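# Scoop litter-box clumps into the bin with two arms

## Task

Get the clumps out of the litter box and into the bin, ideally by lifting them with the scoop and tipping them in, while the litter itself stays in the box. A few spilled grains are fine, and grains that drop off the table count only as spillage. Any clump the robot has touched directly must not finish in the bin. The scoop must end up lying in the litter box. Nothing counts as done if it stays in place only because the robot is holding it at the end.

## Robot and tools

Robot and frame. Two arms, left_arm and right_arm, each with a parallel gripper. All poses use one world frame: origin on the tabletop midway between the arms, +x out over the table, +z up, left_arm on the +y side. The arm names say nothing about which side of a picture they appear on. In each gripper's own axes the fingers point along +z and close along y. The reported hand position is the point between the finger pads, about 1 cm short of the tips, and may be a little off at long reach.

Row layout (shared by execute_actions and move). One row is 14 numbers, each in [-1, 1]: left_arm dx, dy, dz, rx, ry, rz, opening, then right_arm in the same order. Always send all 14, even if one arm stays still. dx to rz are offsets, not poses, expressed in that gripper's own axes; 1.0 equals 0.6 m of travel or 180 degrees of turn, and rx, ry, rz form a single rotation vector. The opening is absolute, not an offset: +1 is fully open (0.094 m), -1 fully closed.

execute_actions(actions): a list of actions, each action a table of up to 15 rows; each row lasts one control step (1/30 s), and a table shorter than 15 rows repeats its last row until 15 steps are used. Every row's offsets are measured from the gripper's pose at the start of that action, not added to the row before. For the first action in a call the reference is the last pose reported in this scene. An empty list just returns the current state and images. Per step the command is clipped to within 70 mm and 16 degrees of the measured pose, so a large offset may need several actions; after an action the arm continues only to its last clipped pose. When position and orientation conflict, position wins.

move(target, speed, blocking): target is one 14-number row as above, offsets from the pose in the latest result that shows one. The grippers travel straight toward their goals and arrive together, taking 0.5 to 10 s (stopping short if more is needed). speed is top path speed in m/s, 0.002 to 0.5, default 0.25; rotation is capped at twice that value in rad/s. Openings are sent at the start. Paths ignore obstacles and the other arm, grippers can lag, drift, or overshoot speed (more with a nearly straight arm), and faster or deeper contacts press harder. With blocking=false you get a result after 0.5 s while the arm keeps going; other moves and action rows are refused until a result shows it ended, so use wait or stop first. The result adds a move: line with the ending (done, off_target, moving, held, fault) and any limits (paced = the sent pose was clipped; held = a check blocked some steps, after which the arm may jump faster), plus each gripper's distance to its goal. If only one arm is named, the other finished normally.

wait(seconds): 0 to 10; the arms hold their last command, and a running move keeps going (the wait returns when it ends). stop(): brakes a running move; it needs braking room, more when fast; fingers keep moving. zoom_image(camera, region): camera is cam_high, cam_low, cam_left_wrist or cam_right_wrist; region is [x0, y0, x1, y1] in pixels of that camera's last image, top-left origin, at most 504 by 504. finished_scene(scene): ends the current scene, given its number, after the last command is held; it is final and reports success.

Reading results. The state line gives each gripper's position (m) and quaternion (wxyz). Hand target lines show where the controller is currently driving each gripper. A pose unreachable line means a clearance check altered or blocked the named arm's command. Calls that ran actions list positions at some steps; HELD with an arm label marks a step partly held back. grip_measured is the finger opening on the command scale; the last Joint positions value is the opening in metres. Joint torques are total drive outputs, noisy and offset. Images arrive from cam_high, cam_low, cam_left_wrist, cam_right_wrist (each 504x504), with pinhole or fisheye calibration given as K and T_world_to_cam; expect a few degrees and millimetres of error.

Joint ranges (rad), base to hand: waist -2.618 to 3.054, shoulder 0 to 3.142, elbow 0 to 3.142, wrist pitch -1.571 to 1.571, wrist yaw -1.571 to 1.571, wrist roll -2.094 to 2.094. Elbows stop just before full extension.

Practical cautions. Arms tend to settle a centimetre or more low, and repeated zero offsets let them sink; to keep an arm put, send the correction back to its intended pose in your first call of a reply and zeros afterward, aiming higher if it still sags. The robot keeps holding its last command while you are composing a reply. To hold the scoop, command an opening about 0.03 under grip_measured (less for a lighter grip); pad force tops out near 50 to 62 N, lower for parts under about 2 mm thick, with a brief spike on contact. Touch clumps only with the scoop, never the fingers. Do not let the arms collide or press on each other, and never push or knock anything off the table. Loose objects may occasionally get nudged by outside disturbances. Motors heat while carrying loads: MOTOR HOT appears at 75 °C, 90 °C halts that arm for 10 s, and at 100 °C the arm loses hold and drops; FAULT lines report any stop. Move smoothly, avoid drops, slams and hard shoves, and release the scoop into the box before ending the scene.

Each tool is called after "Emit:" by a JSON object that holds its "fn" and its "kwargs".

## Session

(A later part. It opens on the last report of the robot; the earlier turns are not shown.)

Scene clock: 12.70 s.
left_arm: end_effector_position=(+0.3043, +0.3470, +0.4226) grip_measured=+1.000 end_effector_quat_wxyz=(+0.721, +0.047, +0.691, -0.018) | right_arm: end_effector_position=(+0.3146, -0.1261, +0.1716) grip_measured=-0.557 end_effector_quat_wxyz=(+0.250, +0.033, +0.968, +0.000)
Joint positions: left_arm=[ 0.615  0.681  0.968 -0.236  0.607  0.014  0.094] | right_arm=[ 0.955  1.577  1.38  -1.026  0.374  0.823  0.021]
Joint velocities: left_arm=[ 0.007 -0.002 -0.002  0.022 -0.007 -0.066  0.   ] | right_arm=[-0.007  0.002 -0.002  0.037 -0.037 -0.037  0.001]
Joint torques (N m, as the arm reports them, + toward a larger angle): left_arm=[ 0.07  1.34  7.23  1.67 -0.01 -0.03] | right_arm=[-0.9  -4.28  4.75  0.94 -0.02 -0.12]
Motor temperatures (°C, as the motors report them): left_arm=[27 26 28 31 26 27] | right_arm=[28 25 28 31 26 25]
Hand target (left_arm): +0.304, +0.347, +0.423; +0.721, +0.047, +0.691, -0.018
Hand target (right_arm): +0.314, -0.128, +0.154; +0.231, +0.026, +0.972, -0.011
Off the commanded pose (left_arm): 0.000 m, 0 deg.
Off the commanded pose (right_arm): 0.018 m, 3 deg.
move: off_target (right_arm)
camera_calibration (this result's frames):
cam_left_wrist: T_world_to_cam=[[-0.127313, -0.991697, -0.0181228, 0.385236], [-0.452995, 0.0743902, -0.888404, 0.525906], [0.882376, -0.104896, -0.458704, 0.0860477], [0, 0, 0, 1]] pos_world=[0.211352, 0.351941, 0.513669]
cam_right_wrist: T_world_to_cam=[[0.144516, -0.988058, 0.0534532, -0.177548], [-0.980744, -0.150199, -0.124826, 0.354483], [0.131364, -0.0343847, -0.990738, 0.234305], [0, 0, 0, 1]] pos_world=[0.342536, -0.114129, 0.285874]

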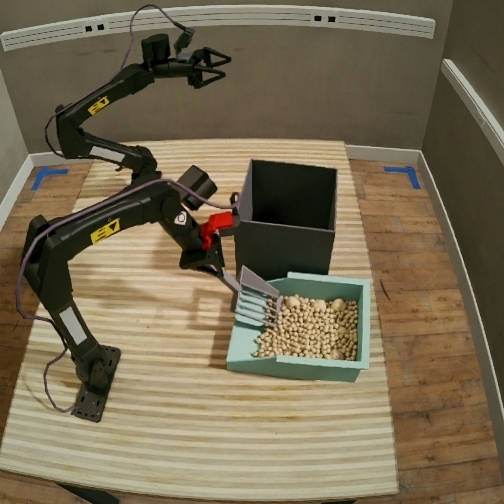

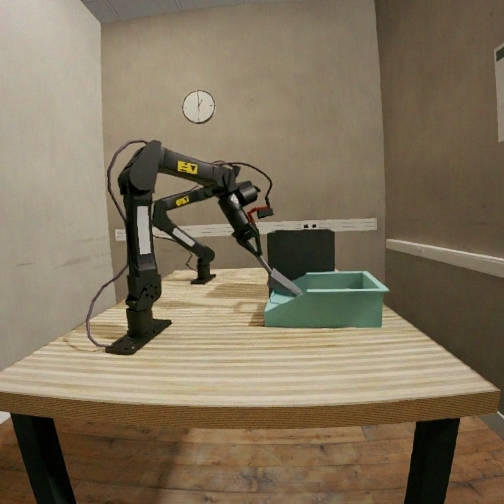

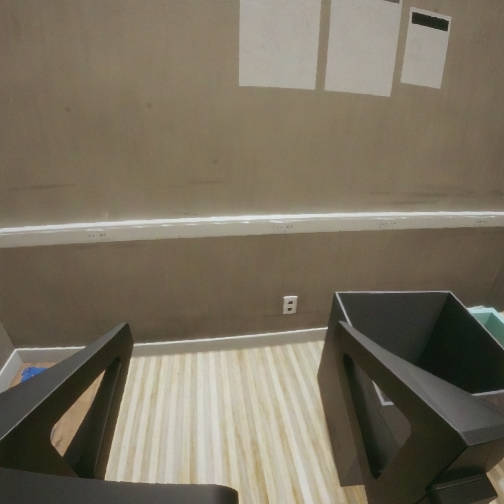

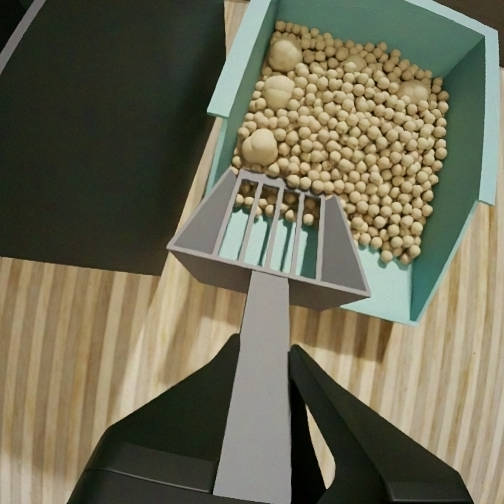

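Emit:
{"fn": "move", "kwargs": {"target": [0,0,0,0,0,0,1,0.03,-0.008,0.05,0,0.01,0,-0.6], "speed": 0.06}}

Emit:
{"fn": "move", "kwargs": {"target": [0,0,0,0,0,0,1,-0.02,-0.012,0.105,0,-0.07,0,-0.6], "speed": 0.08}}

Scene clock: 13.87 s.
left_arm: end_effector_position=(+0.3043, +0.3470, +0.4226) grip_measured=+1.000 end_effector_quat_wxyz=(+0.721, +0.047, +0.691, -0.018) | right_arm: end_effector_position=(+0.3164, -0.1289, +0.1495) grip_measured=-0.557 end_effector_quat_wxyz=(+0.256, +0.034, +0.966, -0.007)
Joint positions: left_arm=[ 0.615  0.681  0.968 -0.236  0.607  0.014  0.094] | right_arm=[ 0.955  1.577  1.288 -0.935  0.393  0.822  0.021]
Joint velocities: left_arm=[-0.002  0.017 -0.007 -0.007  0.022  0.007  0.   ] | right_arm=[-0.002 -0.012  0.002 -0.022  0.022  0.022  0.001]
Joint torques (N m, as the arm reports them, + toward a larger angle): left_arm=[-0.04  1.4   6.97  1.67  0.03 -0.01] | right_arm=[-1.37 -6.16  4.32  1.08 -0.23 -0.08]
Motor temperatures (°C, as the motors report them): left_arm=[27 26 28 31 26 27] | right_arm=[28 25 28 31 26 25]
Hand target (left_arm): +0.304, +0.347, +0.423; +0.721, +0.047, +0.691, -0.018
Hand target (right_arm): +0.313, -0.130, +0.137; +0.235, +0.033, +0.971, -0.000
Off the commanded pose (left_arm): 0.000 m, 0 deg.
Off the commanded pose (right_arm): 0.013 m, 3 deg.
move: off_target (right_arm)
camera_calibration (this result's frames):
cam_left_wrist: T_world_to_cam=[[-0.127313, -0.991697, -0.0181228, 0.385236], [-0.452995, 0.0743902, -0.888404, 0.525906], [0.882376, -0.104896, -0.458704, 0.0860477], [0, 0, 0, 1]] pos_world=[0.211352, 0.351941, 0.513669]
cam_right_wrist: T_world_to_cam=[[0.138671, -0.987927, 0.0690665, -0.179806], [-0.979948, -0.146958, -0.134557, 0.354644], [0.143083, -0.0490223, -0.988496, 0.20615], [0, 0, 0, 1]] pos_world=[0.34297, -0.115412, 0.263917]

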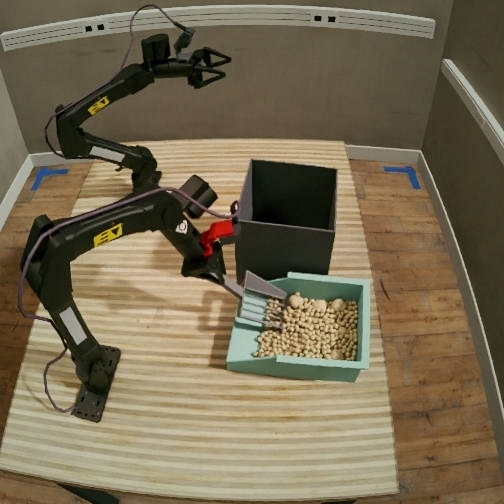

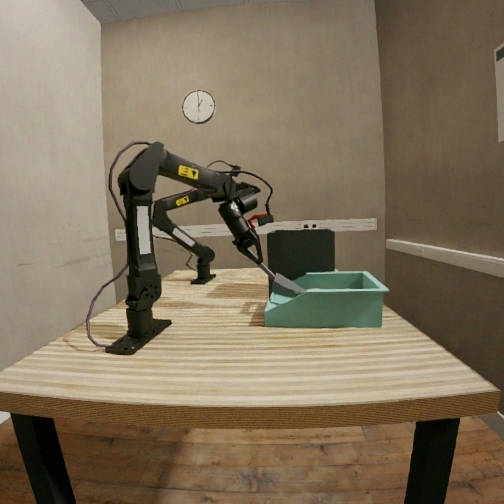

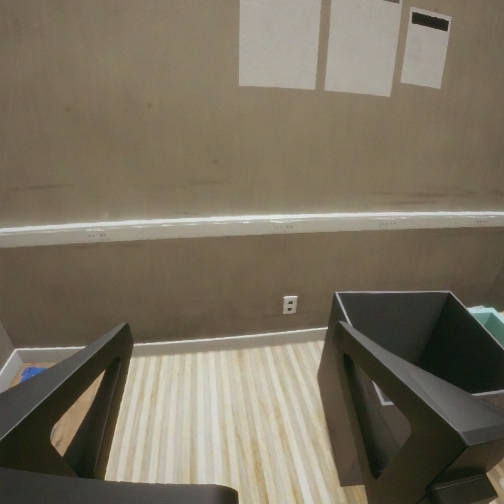

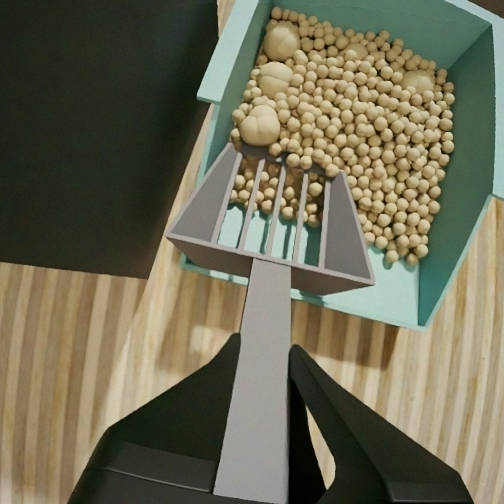

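Scene clock: 15.57 s.
left_arm: end_effector_position=(+0.3043, +0.3470, +0.4226) grip_measured=+1.000 end_effector_quat_wxyz=(+0.721, +0.047, +0.691, -0.018) | right_arm: end_effector_position=(+0.3555, -0.1380, +0.1122) grip_measured=-0.557 end_effector_quat_wxyz=(+0.370, +0.038, +0.928, -0.013)
Joint positions: left_arm=[ 0.615  0.681  0.968 -0.236  0.607  0.014  0.094] | right_arm=[ 0.93   1.577  1.01  -0.458  0.555  0.72   0.021]
Joint velocities: left_arm=[ 0.007  0.002 -0.027 -0.066  0.095 -0.022  0.   ] | right_arm=[-0.002 -0.007 -0.017 -0.022 -0.037 -0.066 -0.   ]
Joint torques (N m, as the arm reports them, + toward a larger angle): left_arm=[-0.03  1.31  7.1   1.7   0.03  0.  ] | right_arm=[-1.01 -5.4   5.48  1.49 -0.01 -0.14]
Motor temperatures (°C, as the motors report them): left_arm=[27 26 28 32 26 27] | right_arm=[28 25 28 31 26 25]
Hand target (left_arm): +0.304, +0.347, +0.423; +0.721, +0.047, +0.691, -0.018
Hand target (right_arm): +0.356, -0.139, +0.101; +0.360, +0.033, +0.932, -0.010
Off the commanded pose (left_arm): 0.000 m, 0 deg.
Off the commanded pose (right_arm): 0.012 m, 1 deg.
move: off_target (right_arm)
camera_calibration (this result's frames):
cam_left_wrist: T_world_to_cam=[[-0.127313, -0.991697, -0.0181228, 0.385236], [-0.452995, 0.0743902, -0.888404, 0.525906], [0.882376, -0.104896, -0.458704, 0.0860477], [0, 0, 0, 1]] pos_world=[0.211352, 0.351941, 0.513669]
cam_right_wrist: T_world_to_cam=[[0.103892, -0.987921, 0.114971, -0.184425], [-0.922369, -0.138947, -0.360457, 0.392618], [0.372078, -0.0685976, -0.925663, 0.0720694], [0, 0, 0, 1]] pos_world=[0.354484, -0.122701, 0.229438]

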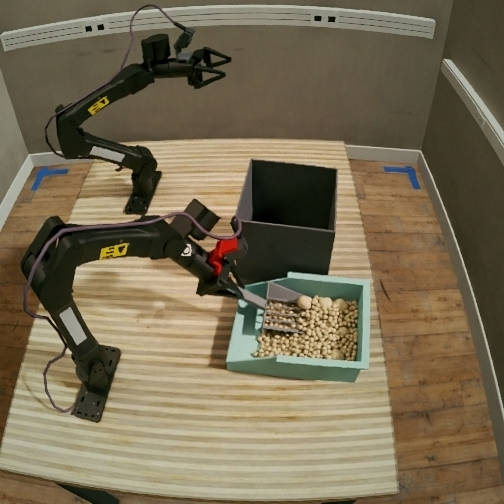

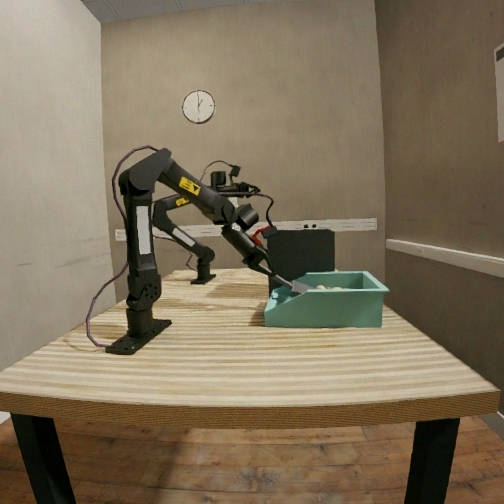

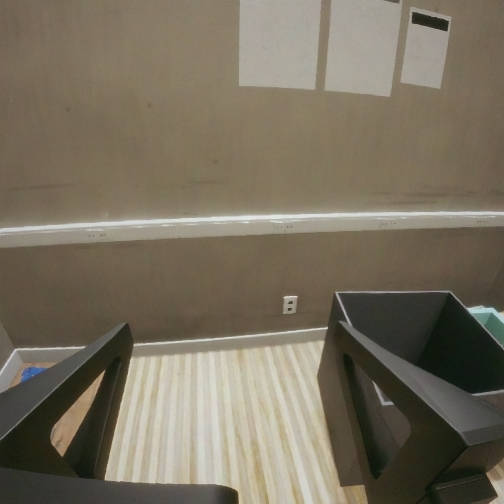

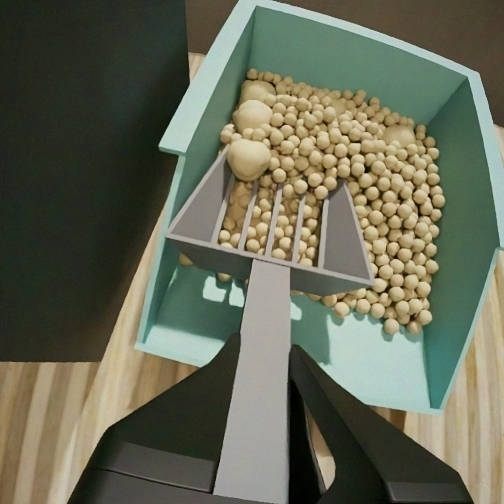

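Emit:
{"fn": "move", "kwargs": {"target": [0,0,0,0,0,0,1,-0.065,0.012,0.085,0,0.015,0,-0.65], "speed": 0.08}}

Scene clock: 16.87 s.
left_arm: end_effector_position=(+0.3043, +0.3470, +0.4226) grip_measured=+1.000 end_effector_quat_wxyz=(+0.721, +0.047, +0.691, -0.018) | right_arm: end_effector_position=(+0.4159, -0.1427, +0.1116) grip_measured=-0.557 end_effector_quat_wxyz=(+0.367, +0.051, +0.929, -0.024)
Joint positions: left_arm=[ 0.615  0.681  0.968 -0.236  0.607  0.014  0.094] | right_arm=[ 0.803  1.741  1.185 -0.431  0.507  0.624  0.021]
Joint velocities: left_arm=[-0.007 -0.007  0.012 -0.037 -0.007  0.007  0.   ] | right_arm=[-0.007 -0.027 -0.007 -0.022 -0.037 -0.081 -0.   ]
Joint torques (N m, as the arm reports them, + toward a larger angle): left_arm=[-0.1   1.32  7.05  1.68  0.04 -0.07] | right_arm=[-0.87 -5.43  9.75  1.19 -0.29 -0.21]
Motor temperatures (°C, as the motors report them): left_arm=[27 26 28 32 26 27] | right_arm=[28 25 28 31 26 25]
Hand target (left_arm): +0.304, +0.347, +0.423; +0.721, +0.047, +0.691, -0.018
Hand target (right_arm): +0.418, -0.135, +0.101; +0.348, +0.039, +0.937, -0.012
Off the commanded pose (left_arm): 0.000 m, 0 deg.
Off the commanded pose (right_arm): 0.012 m, 3 deg.
move: off_target (right_arm)
camera_calibration (this result's frames):
cam_left_wrist: T_world_to_cam=[[-0.127313, -0.991697, -0.0181228, 0.385236], [-0.452995, 0.0743902, -0.888404, 0.525906], [0.882376, -0.104896, -0.458704, 0.0860477], [0, 0, 0, 1]] pos_world=[0.211352, 0.351941, 0.513669]
cam_right_wrist: T_world_to_cam=[[0.0728817, -0.989388, 0.125698, -0.183809], [-0.928566, -0.113306, -0.353451, 0.45291], [0.363942, -0.0909586, -0.92697, 0.0489783], [0, 0, 0, 1]] pos_world=[0.416127, -0.126086, 0.228587]

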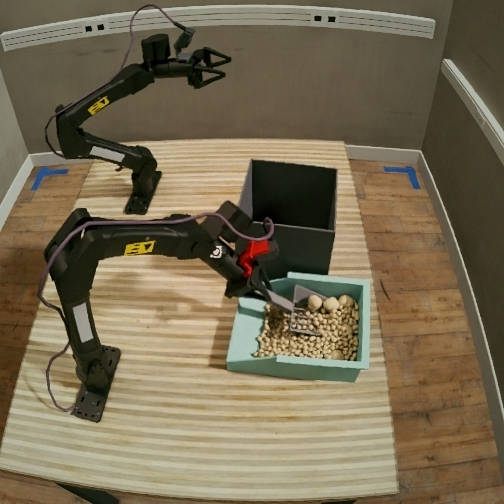

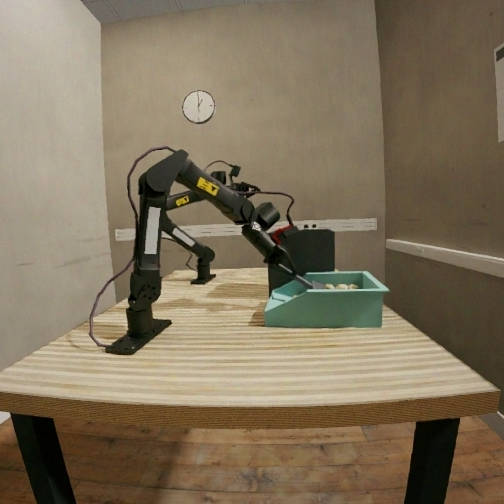

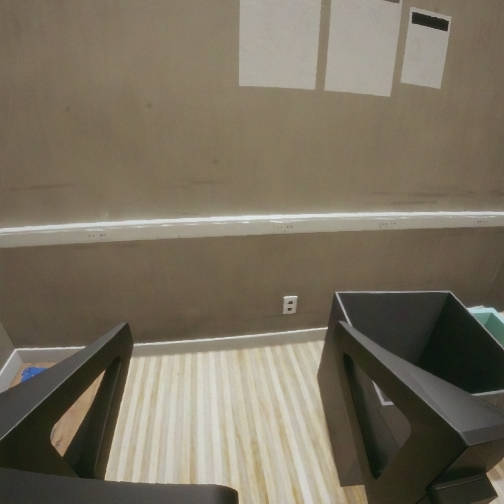

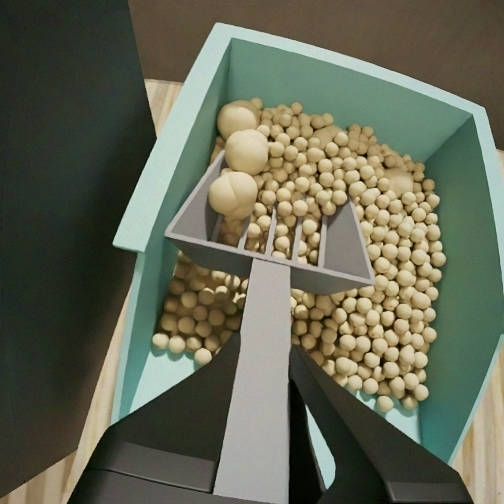

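Emit:
{"fn": "move", "kwargs": {"target": [0,0,0,0,0,0,1,-0.045,0.015,0.05,-0.015,0,-0.015,-0.65], "speed": 0.06}}

Emit:
{"fn": "move", "kwargs": {"target": [0,0,0,0,0,0,1,-0.03,0,-0.03,0,-0.13,0,-0.65], "speed": 0.1}}

Scene clock: 18.07 s.
left_arm: end_effector_position=(+0.3043, +0.3470, +0.4226) grip_measured=+1.000 end_effector_quat_wxyz=(+0.721, +0.047, +0.691, -0.018) | right_arm: end_effector_position=(+0.4412, -0.1453, +0.1137) grip_measured=-0.557 end_effector_quat_wxyz=(+0.366, +0.027, +0.930, -0.029)
Joint positions: left_arm=[ 0.615  0.681  0.968 -0.236  0.607  0.014  0.094] | right_arm=[ 0.751  1.798  1.258 -0.419  0.471  0.524  0.021]
Joint velocities: left_arm=[-0.002 -0.002 -0.012  0.007 -0.007 -0.051  0.   ] | right_arm=[-0.012  0.002  0.012  0.022 -0.022 -0.022 -0.   ]
Joint torques (N m, as the arm reports them, + toward a larger angle): left_arm=[-0.03  1.4   7.13  1.67  0.   -0.02] | right_arm=[-1.68 -5.25 10.35  1.73 -0.19 -0.2 ]
Motor temperatures (°C, as the motors report them): left_arm=[27 26 28 32 26 27] | right_arm=[28 26 28 31 26 25]
Hand target (left_arm): +0.304, +0.347, +0.423; +0.721, +0.047, +0.691, -0.018
Hand target (right_arm): +0.456, -0.138, +0.108; +0.367, +0.021, +0.930, -0.011
Off the commanded pose (left_arm): 0.000 m, 0 deg.
Off the commanded pose (right_arm): 0.018 m, 2 deg.
move: off_target (right_arm)
camera_calibration (this result's frames):
cam_left_wrist: T_world_to_cam=[[-0.127313, -0.991697, -0.0181228, 0.385236], [-0.452995, 0.0743902, -0.888404, 0.525906], [0.882376, -0.104896, -0.458704, 0.0860477], [0, 0, 0, 1]] pos_world=[0.211352, 0.351941, 0.513669]
cam_right_wrist: T_world_to_cam=[[0.114548, -0.981713, 0.152044, -0.208763], [-0.923915, -0.16152, -0.346831, 0.467018], [0.365047, -0.100747, -0.925522, 0.039439], [0, 0, 0, 1]] pos_world=[0.441001, -0.125539, 0.230219]

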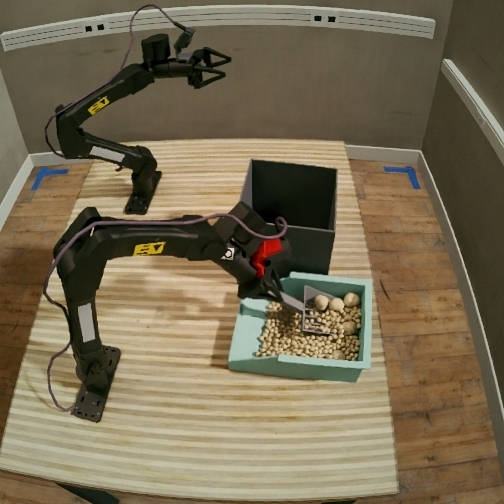

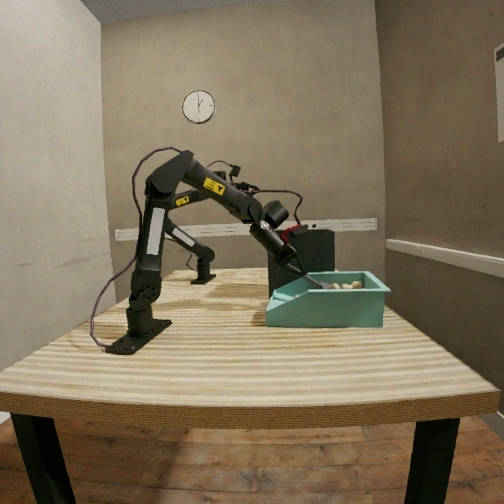

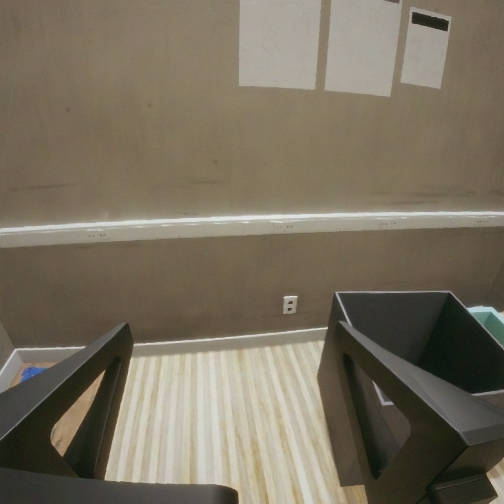

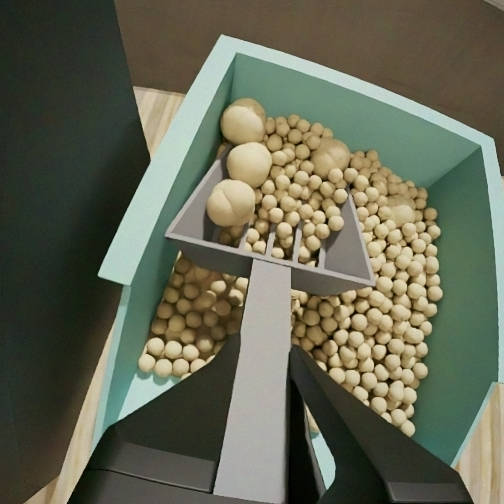

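Scene clock: 20.47 s.
left_arm: end_effector_position=(+0.3043, +0.3470, +0.4226) grip_measured=+1.000 end_effector_quat_wxyz=(+0.721, +0.047, +0.691, -0.018) | right_arm: end_effector_position=(+0.4323, -0.1510, +0.1041) grip_measured=-0.557 end_effector_quat_wxyz=(+0.494, -0.001, +0.868, -0.051)
Joint positions: left_arm=[ 0.615  0.681  0.968 -0.236  0.607  0.014  0.094] | right_arm=[0.815 1.733 0.906 0.133 0.655 0.364 0.021]
Joint velocities: left_arm=[ 0.002 -0.017  0.012 -0.081  0.022 -0.051  0.   ] | right_arm=[ 0.002  0.002 -0.017 -0.007  0.022 -0.11  -0.001]
Joint torques (N m, as the arm reports them, + toward a larger angle): left_arm=[-0.02  1.34  7.1   1.72  0.01  0.  ] | right_arm=[  0.86 -10.45   6.96   2.45   0.66  -0.16]
Motor temperatures (°C, as the motors report them): left_arm=[27 26 28 32 26 27] | right_arm=[28 26 28 32 26 25]
Hand target (left_arm): +0.304, +0.347, +0.423; +0.721, +0.047, +0.691, -0.018
Hand target (right_arm): +0.440, -0.146, +0.139; +0.544, +0.024, +0.838, -0.031
Off the commanded pose (left_arm): 0.000 m, 0 deg.
Off the commanded pose (right_arm): 0.037 m, 8 deg.
move: off_target (right_arm)
camera_calibration (this result's frames):
cam_left_wrist: T_world_to_cam=[[-0.127313, -0.991697, -0.0181228, 0.385236], [-0.452995, 0.0743902, -0.888404, 0.525906], [0.882376, -0.104896, -0.458704, 0.0860477], [0, 0, 0, 1]] pos_world=[0.211352, 0.351941, 0.513669]
cam_right_wrist: T_world_to_cam=[[0.0952724, -0.962969, 0.252218, -0.211098], [-0.786551, -0.228118, -0.573847, 0.408795], [0.610132, -0.14371, -0.779157, -0.0944189], [0, 0, 0, 1]] pos_world=[0.399258, -0.123597, 0.214261]

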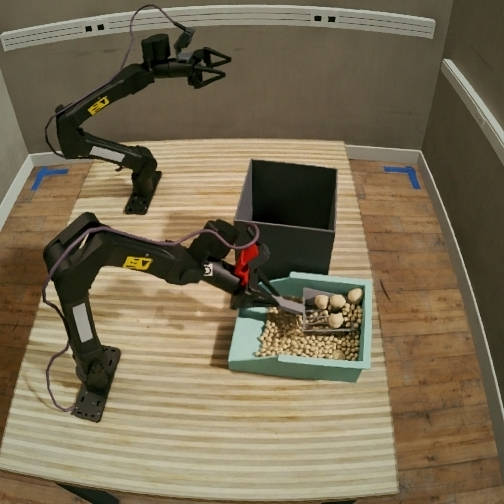

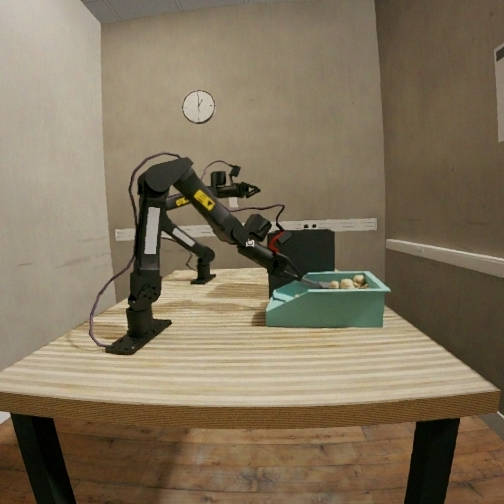

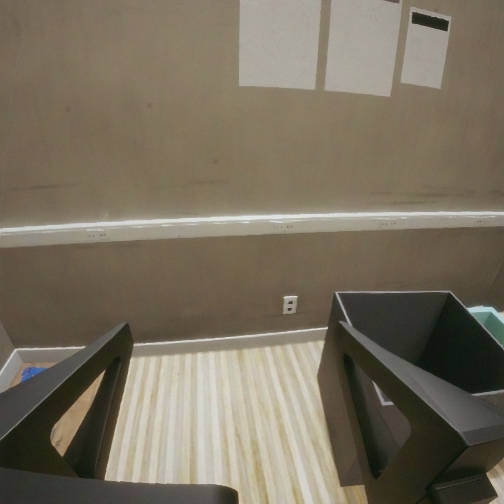

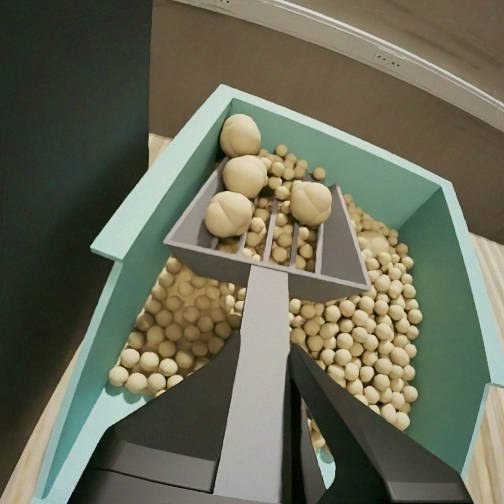

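Nudge forward/left with more tilt and a roll to catch the fourth.

Emit:
{"fn": "move", "kwargs": {"target": [0,0,0,0,0,0,1,-0.05,0.02,0.02,0,-0.085,0.06,-0.65], "speed": 0.1}}

Scene clock: 22.80 s.
left_arm: end_effector_position=(+0.3043, +0.3470, +0.4226) grip_measured=+1.000 end_effector_quat_wxyz=(+0.721, +0.047, +0.691, -0.018) | right_arm: end_effector_position=(+0.4464, -0.1441, +0.0967) grip_measured=-0.557 end_effector_quat_wxyz=(+0.562, +0.047, +0.825, -0.030)
Joint positions: left_arm=[ 0.615  0.681  0.968 -0.236  0.607  0.014  0.094] | right_arm=[0.833 1.848 0.837 0.492 0.74  0.371 0.021]
Joint velocities: left_arm=[ 0.002 -0.007 -0.002  0.022  0.007  0.007  0.   ] | right_arm=[-0.002  0.002 -0.017  0.051  0.007 -0.066  0.001]
Joint torques (N m, as the arm reports them, + toward a larger angle): left_arm=[-0.02  1.34  7.09  1.66  0.01 -0.06] | right_arm=[ 0.1  -8.28  7.09  2.78  0.47 -0.07]
Motor temperatures (°C, as the motors report them): left_arm=[27 26 29 32 26 27] | right_arm=[28 26 28 33 26 25]
Hand target (left_arm): +0.304, +0.347, +0.423; +0.721, +0.047, +0.691, -0.018
Hand target (right_arm): +0.456, -0.139, +0.122; +0.603, +0.076, +0.794, -0.003
Off the commanded pose (left_arm): 0.000 m, 0 deg.
Off the commanded pose (right_arm): 0.029 m, 8 deg.
move: off_target (right_arm)
camera_calibration (this result's frames):
cam_left_wrist: T_world_to_cam=[[-0.127313, -0.991697, -0.0181228, 0.385236], [-0.452995, 0.0743902, -0.888404, 0.525906], [0.882376, -0.104896, -0.458704, 0.0860477], [0, 0, 0, 1]] pos_world=[0.211352, 0.351941, 0.513669]
cam_right_wrist: T_world_to_cam=[[0.00519008, -0.983233, 0.182282, -0.159875], [-0.689309, -0.135575, -0.711668, 0.400463], [0.724449, -0.121955, -0.678455, -0.16548], [0, 0, 0, 1]] pos_world=[0.396755, -0.123083, 0.201868]

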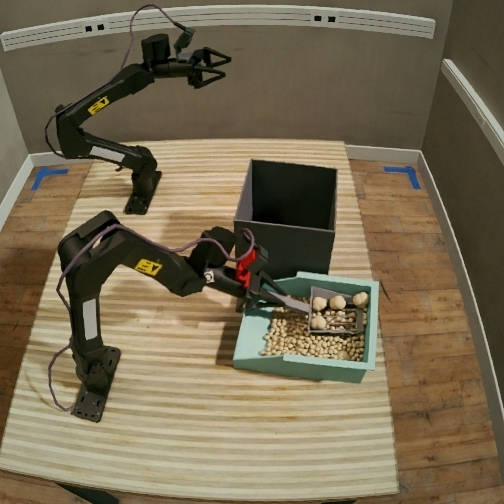

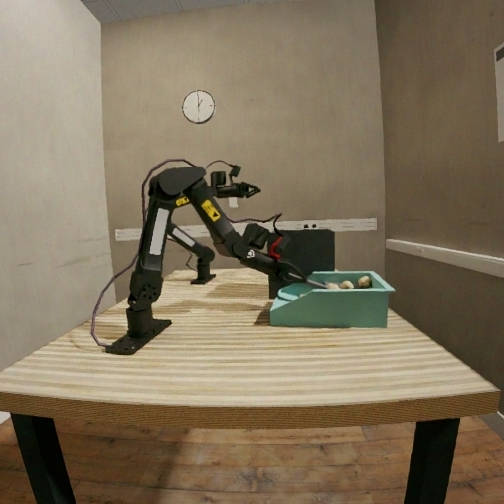

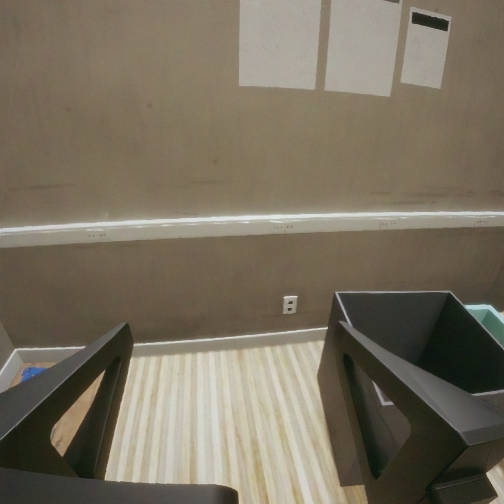

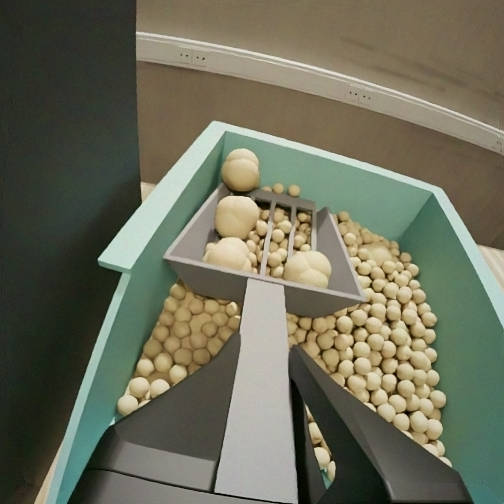

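Emit:
{"fn": "move", "kwargs": {"target": [0,0,0,0,0,0,1,-0.08,0,-0.06,0,-0.07,0,-0.65], "speed": 0.08}}

Emit:
{"fn": "move", "kwargs": {"target": [0,0,0,0,0,0,1,-0.35,0,-0.15,0,-0.03,0,-0.65], "speed": 0.12}}

Emit:
{"fn": "move", "kwargs": {"target": [0,0,0,0,0,0,1,-0.05,0.1,-0.06,-0.29,-0.03,-0.06,-0.65], "speed": 0.12}}

Scene clock: 25.67 s.
left_arm: end_effector_position=(+0.3043, +0.3470, +0.4226) grip_measured=+1.000 end_effector_quat_wxyz=(+0.721, +0.047, +0.691, -0.018) | right_arm: end_effector_position=(+0.4339, -0.1431, +0.1337) grip_measured=-0.557 end_effector_quat_wxyz=(+0.626, +0.029, +0.778, -0.046)
Joint positions: left_arm=[ 0.615  0.681  0.968 -0.236  0.607  0.014  0.094] | right_arm=[0.88  1.797 0.747 0.73  0.832 0.202 0.021]
Joint velocities: left_arm=[-0.002  0.007 -0.017 -0.037 -0.022 -0.037  0.   ] | right_arm=[-0.002  0.012 -0.032  0.022  0.037 -0.022  0.001]
Joint torques (N m, as the arm reports them, + toward a larger angle): left_arm=[ 0.05  1.47  7.09  1.63 -0.03 -0.01] | right_arm=[  1.   -10.     5.28   2.18   0.43  -0.08]
Motor temperatures (°C, as the motors report them): left_arm=[27 26 29 33 26 27] | right_arm=[28 27 28 35 26 25]
Hand target (left_arm): +0.304, +0.347, +0.423; +0.721, +0.047, +0.691, -0.018
Hand target (right_arm): +0.431, -0.143, +0.154; +0.648, +0.045, +0.760, -0.033
Off the commanded pose (left_arm): 0.000 m, 0 deg.
Off the commanded pose (right_arm): 0.021 m, 4 deg.
move: off_target (right_arm)
camera_calibration (this result's frames):
cam_left_wrist: T_world_to_cam=[[-0.127313, -0.991697, -0.0181228, 0.385236], [-0.452995, 0.0743902, -0.888404, 0.525906], [0.882376, -0.104896, -0.458704, 0.0860477], [0, 0, 0, 1]] pos_world=[0.211352, 0.351941, 0.513669]
cam_right_wrist: T_world_to_cam=[[-0.0164024, -0.971368, 0.237012, -0.161842], [-0.568641, -0.185914, -0.801301, 0.370763], [0.822422, -0.147918, -0.549311, -0.194675], [0, 0, 0, 1]] pos_world=[0.368282, -0.117074, 0.228514]

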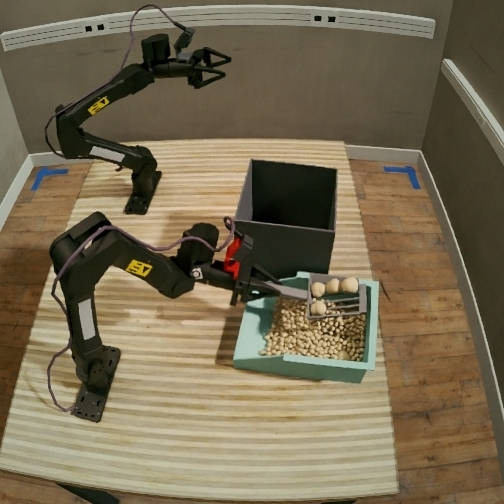

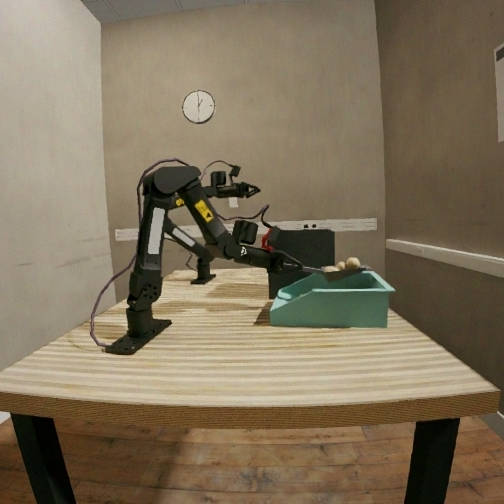

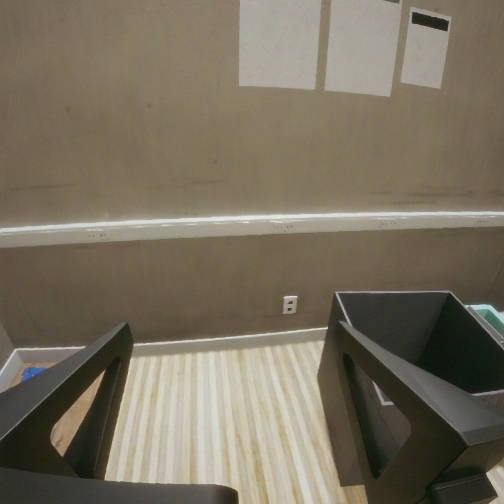

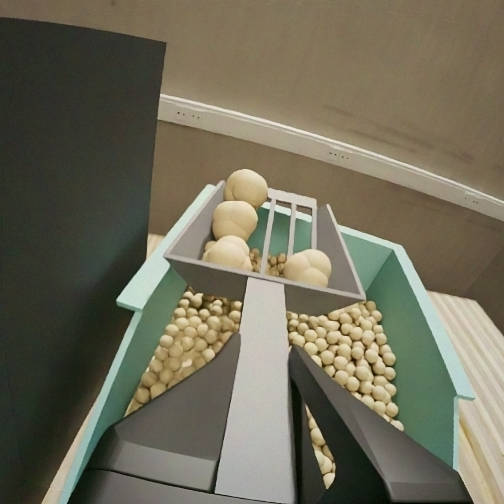

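Scene clock: 28.17 s.
left_arm: end_effector_position=(+0.3043, +0.3470, +0.4226) grip_measured=+1.000 end_effector_quat_wxyz=(+0.721, +0.047, +0.691, -0.018) | right_arm: end_effector_position=(+0.3980, -0.1254, +0.3262) grip_measured=-0.557 end_effector_quat_wxyz=(+0.640, +0.003, +0.766, -0.066)
Joint positions: left_arm=[ 0.615  0.681  0.968 -0.236  0.607  0.014  0.094] | right_arm=[ 1.004  1.447  1.196 -0.052  0.955  0.151  0.021]
Joint velocities: left_arm=[-0.007 -0.002  0.002 -0.022 -0.007 -0.037  0.   ] | right_arm=[-0.007  0.022 -0.007  0.022 -0.037  0.022  0.   ]
Joint torques (N m, as the arm reports them, + toward a larger angle): left_arm=[-0.01  1.53  7.08  1.71 -0.02 -0.04] | right_arm=[ 0.74 -8.2  11.71  1.85  0.42 -0.06]
Motor temperatures (°C, as the motors report them): left_arm=[27 26 29 33 26 27] | right_arm=[28 27 29 35 26 25]
Hand target (left_arm): +0.304, +0.347, +0.423; +0.721, +0.047, +0.691, -0.018
Hand target (right_arm): +0.392, -0.128, +0.357; +0.662, +0.027, +0.748, -0.047
Off the commanded pose (left_arm): 0.000 m, 0 deg.
Off the commanded pose (right_arm): 0.033 m, 5 deg.
move: off_target (right_arm)
camera_calibration (this result's frames):
cam_left_wrist: T_world_to_cam=[[-0.127313, -0.991697, -0.0181228, 0.385236], [-0.452995, 0.0743902, -0.888404, 0.525906], [0.882376, -0.104896, -0.458704, 0.0860477], [0, 0, 0, 1]] pos_world=[0.211352, 0.351941, 0.513669]
cam_right_wrist: T_world_to_cam=[[-0.00965606, -0.954237, 0.298895, -0.211573], [-0.538923, -0.246817, -0.805384, 0.489742], [0.8423, -0.168858, -0.511877, -0.0795362], [0, 0, 0, 1]] pos_world=[0.328883, -0.0944449, 0.416956]

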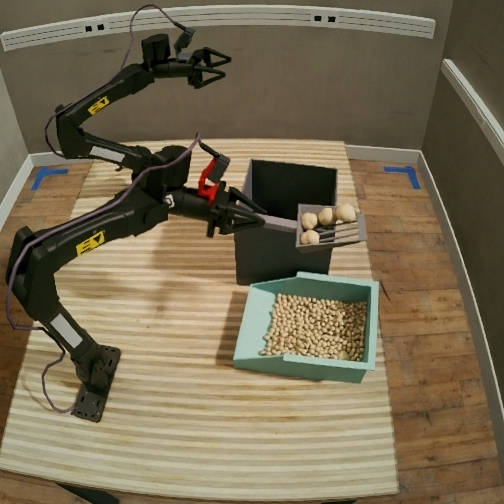

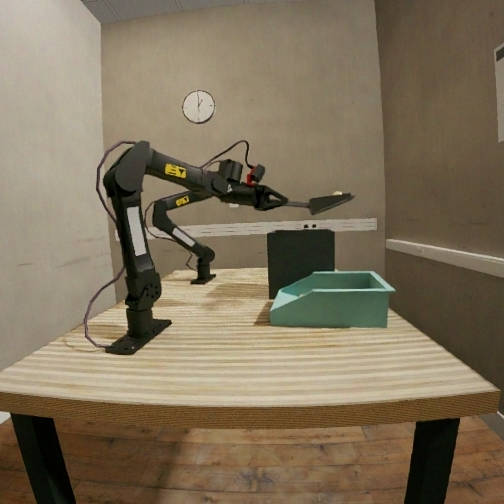

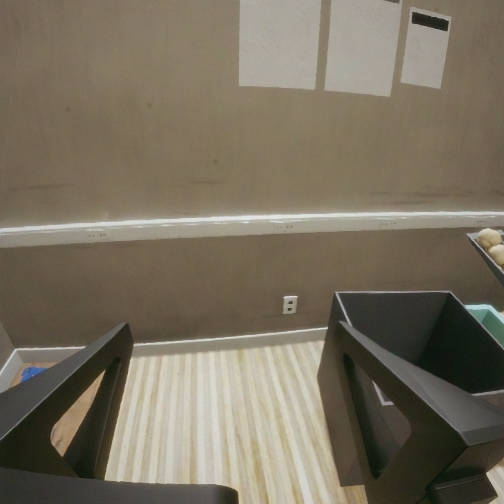

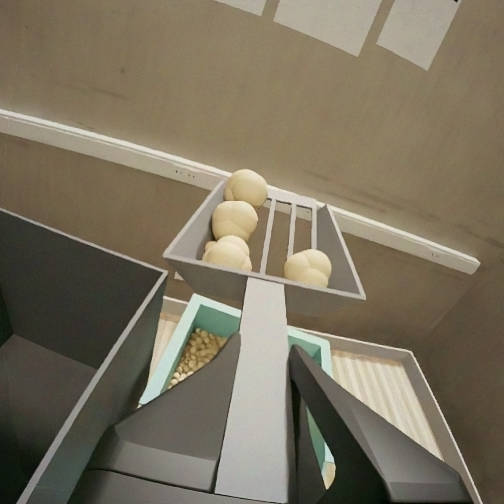

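Scene clock: 32.53 s.
left_arm: end_effector_position=(+0.3043, +0.3470, +0.4226) grip_measured=+1.000 end_effector_quat_wxyz=(+0.721, +0.047, +0.691, -0.018) | right_arm: end_effector_position=(+0.3693, -0.0597, +0.3213) grip_measured=-0.557 end_effector_quat_wxyz=(+0.560, -0.355, +0.717, +0.215)
Joint positions: left_arm=[ 0.615  0.681  0.968 -0.236  0.607  0.014  0.094] | right_arm=[ 0.733  1.327  1.154 -0.118 -0.218 -0.157  0.021]
Joint velocities: left_arm=[-0.012 -0.012 -0.002  0.037 -0.066 -0.066  0.   ] | right_arm=[ 0.007 -0.027  0.012  0.022 -0.037  0.037 -0.   ]
Joint torques (N m, as the arm reports them, + toward a larger angle): left_arm=[-0.02  1.37  7.14  1.67  0.01 -0.03] | right_arm=[-0.88 -5.55 12.4   2.34 -0.06 -0.05]
Motor temperatures (°C, as the motors report them): left_arm=[27 26 29 33 26 27] | right_arm=[28 27 29 36 26 25]
Hand target (left_arm): +0.304, +0.347, +0.423; +0.721, +0.047, +0.691, -0.018
Hand target (right_arm): +0.373, -0.061, +0.354; +0.596, -0.350, +0.689, +0.220
Off the commanded pose (left_arm): 0.000 m, 0 deg.
Off the commanded pose (right_arm): 0.035 m, 6 deg.
move: off_target (right_arm)
camera_calibration (this result's frames):
cam_left_wrist: T_world_to_cam=[[-0.127313, -0.991697, -0.0181228, 0.385236], [-0.452995, 0.0743902, -0.888404, 0.525906], [0.882376, -0.104896, -0.458704, 0.0860477], [0, 0, 0, 1]] pos_world=[0.211352, 0.351941, 0.513669]
cam_right_wrist: T_world_to_cam=[[0.783481, -0.554493, 0.280526, -0.410841], [-0.185781, -0.639792, -0.745755, 0.31347], [0.592995, 0.532169, -0.60428, 0.116914], [0, 0, 0, 1]] pos_world=[0.310794, -0.0894711, 0.419672]

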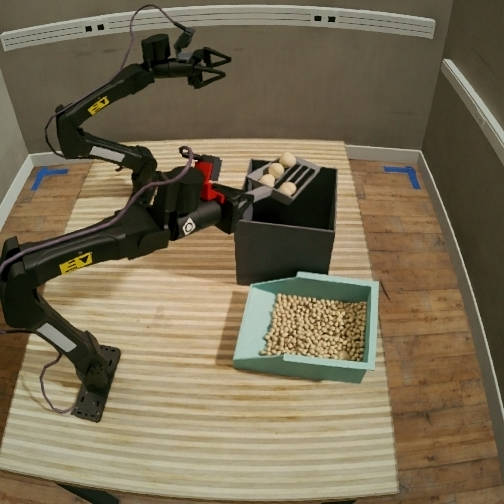

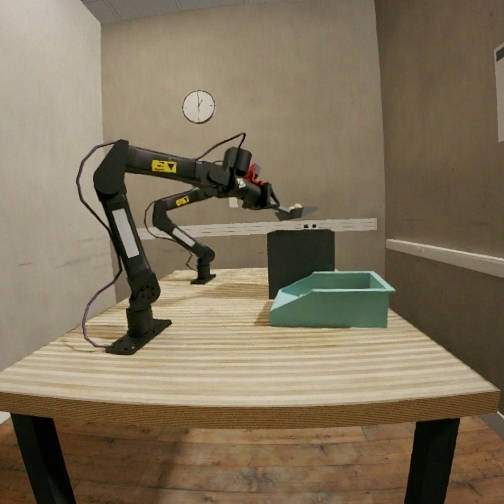

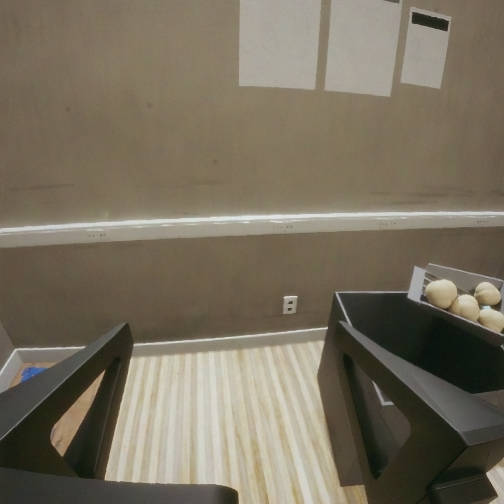

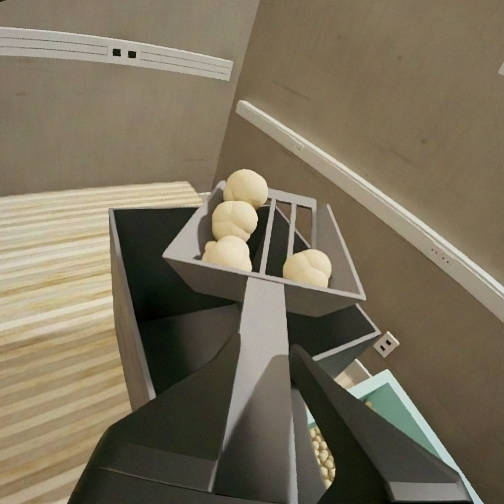

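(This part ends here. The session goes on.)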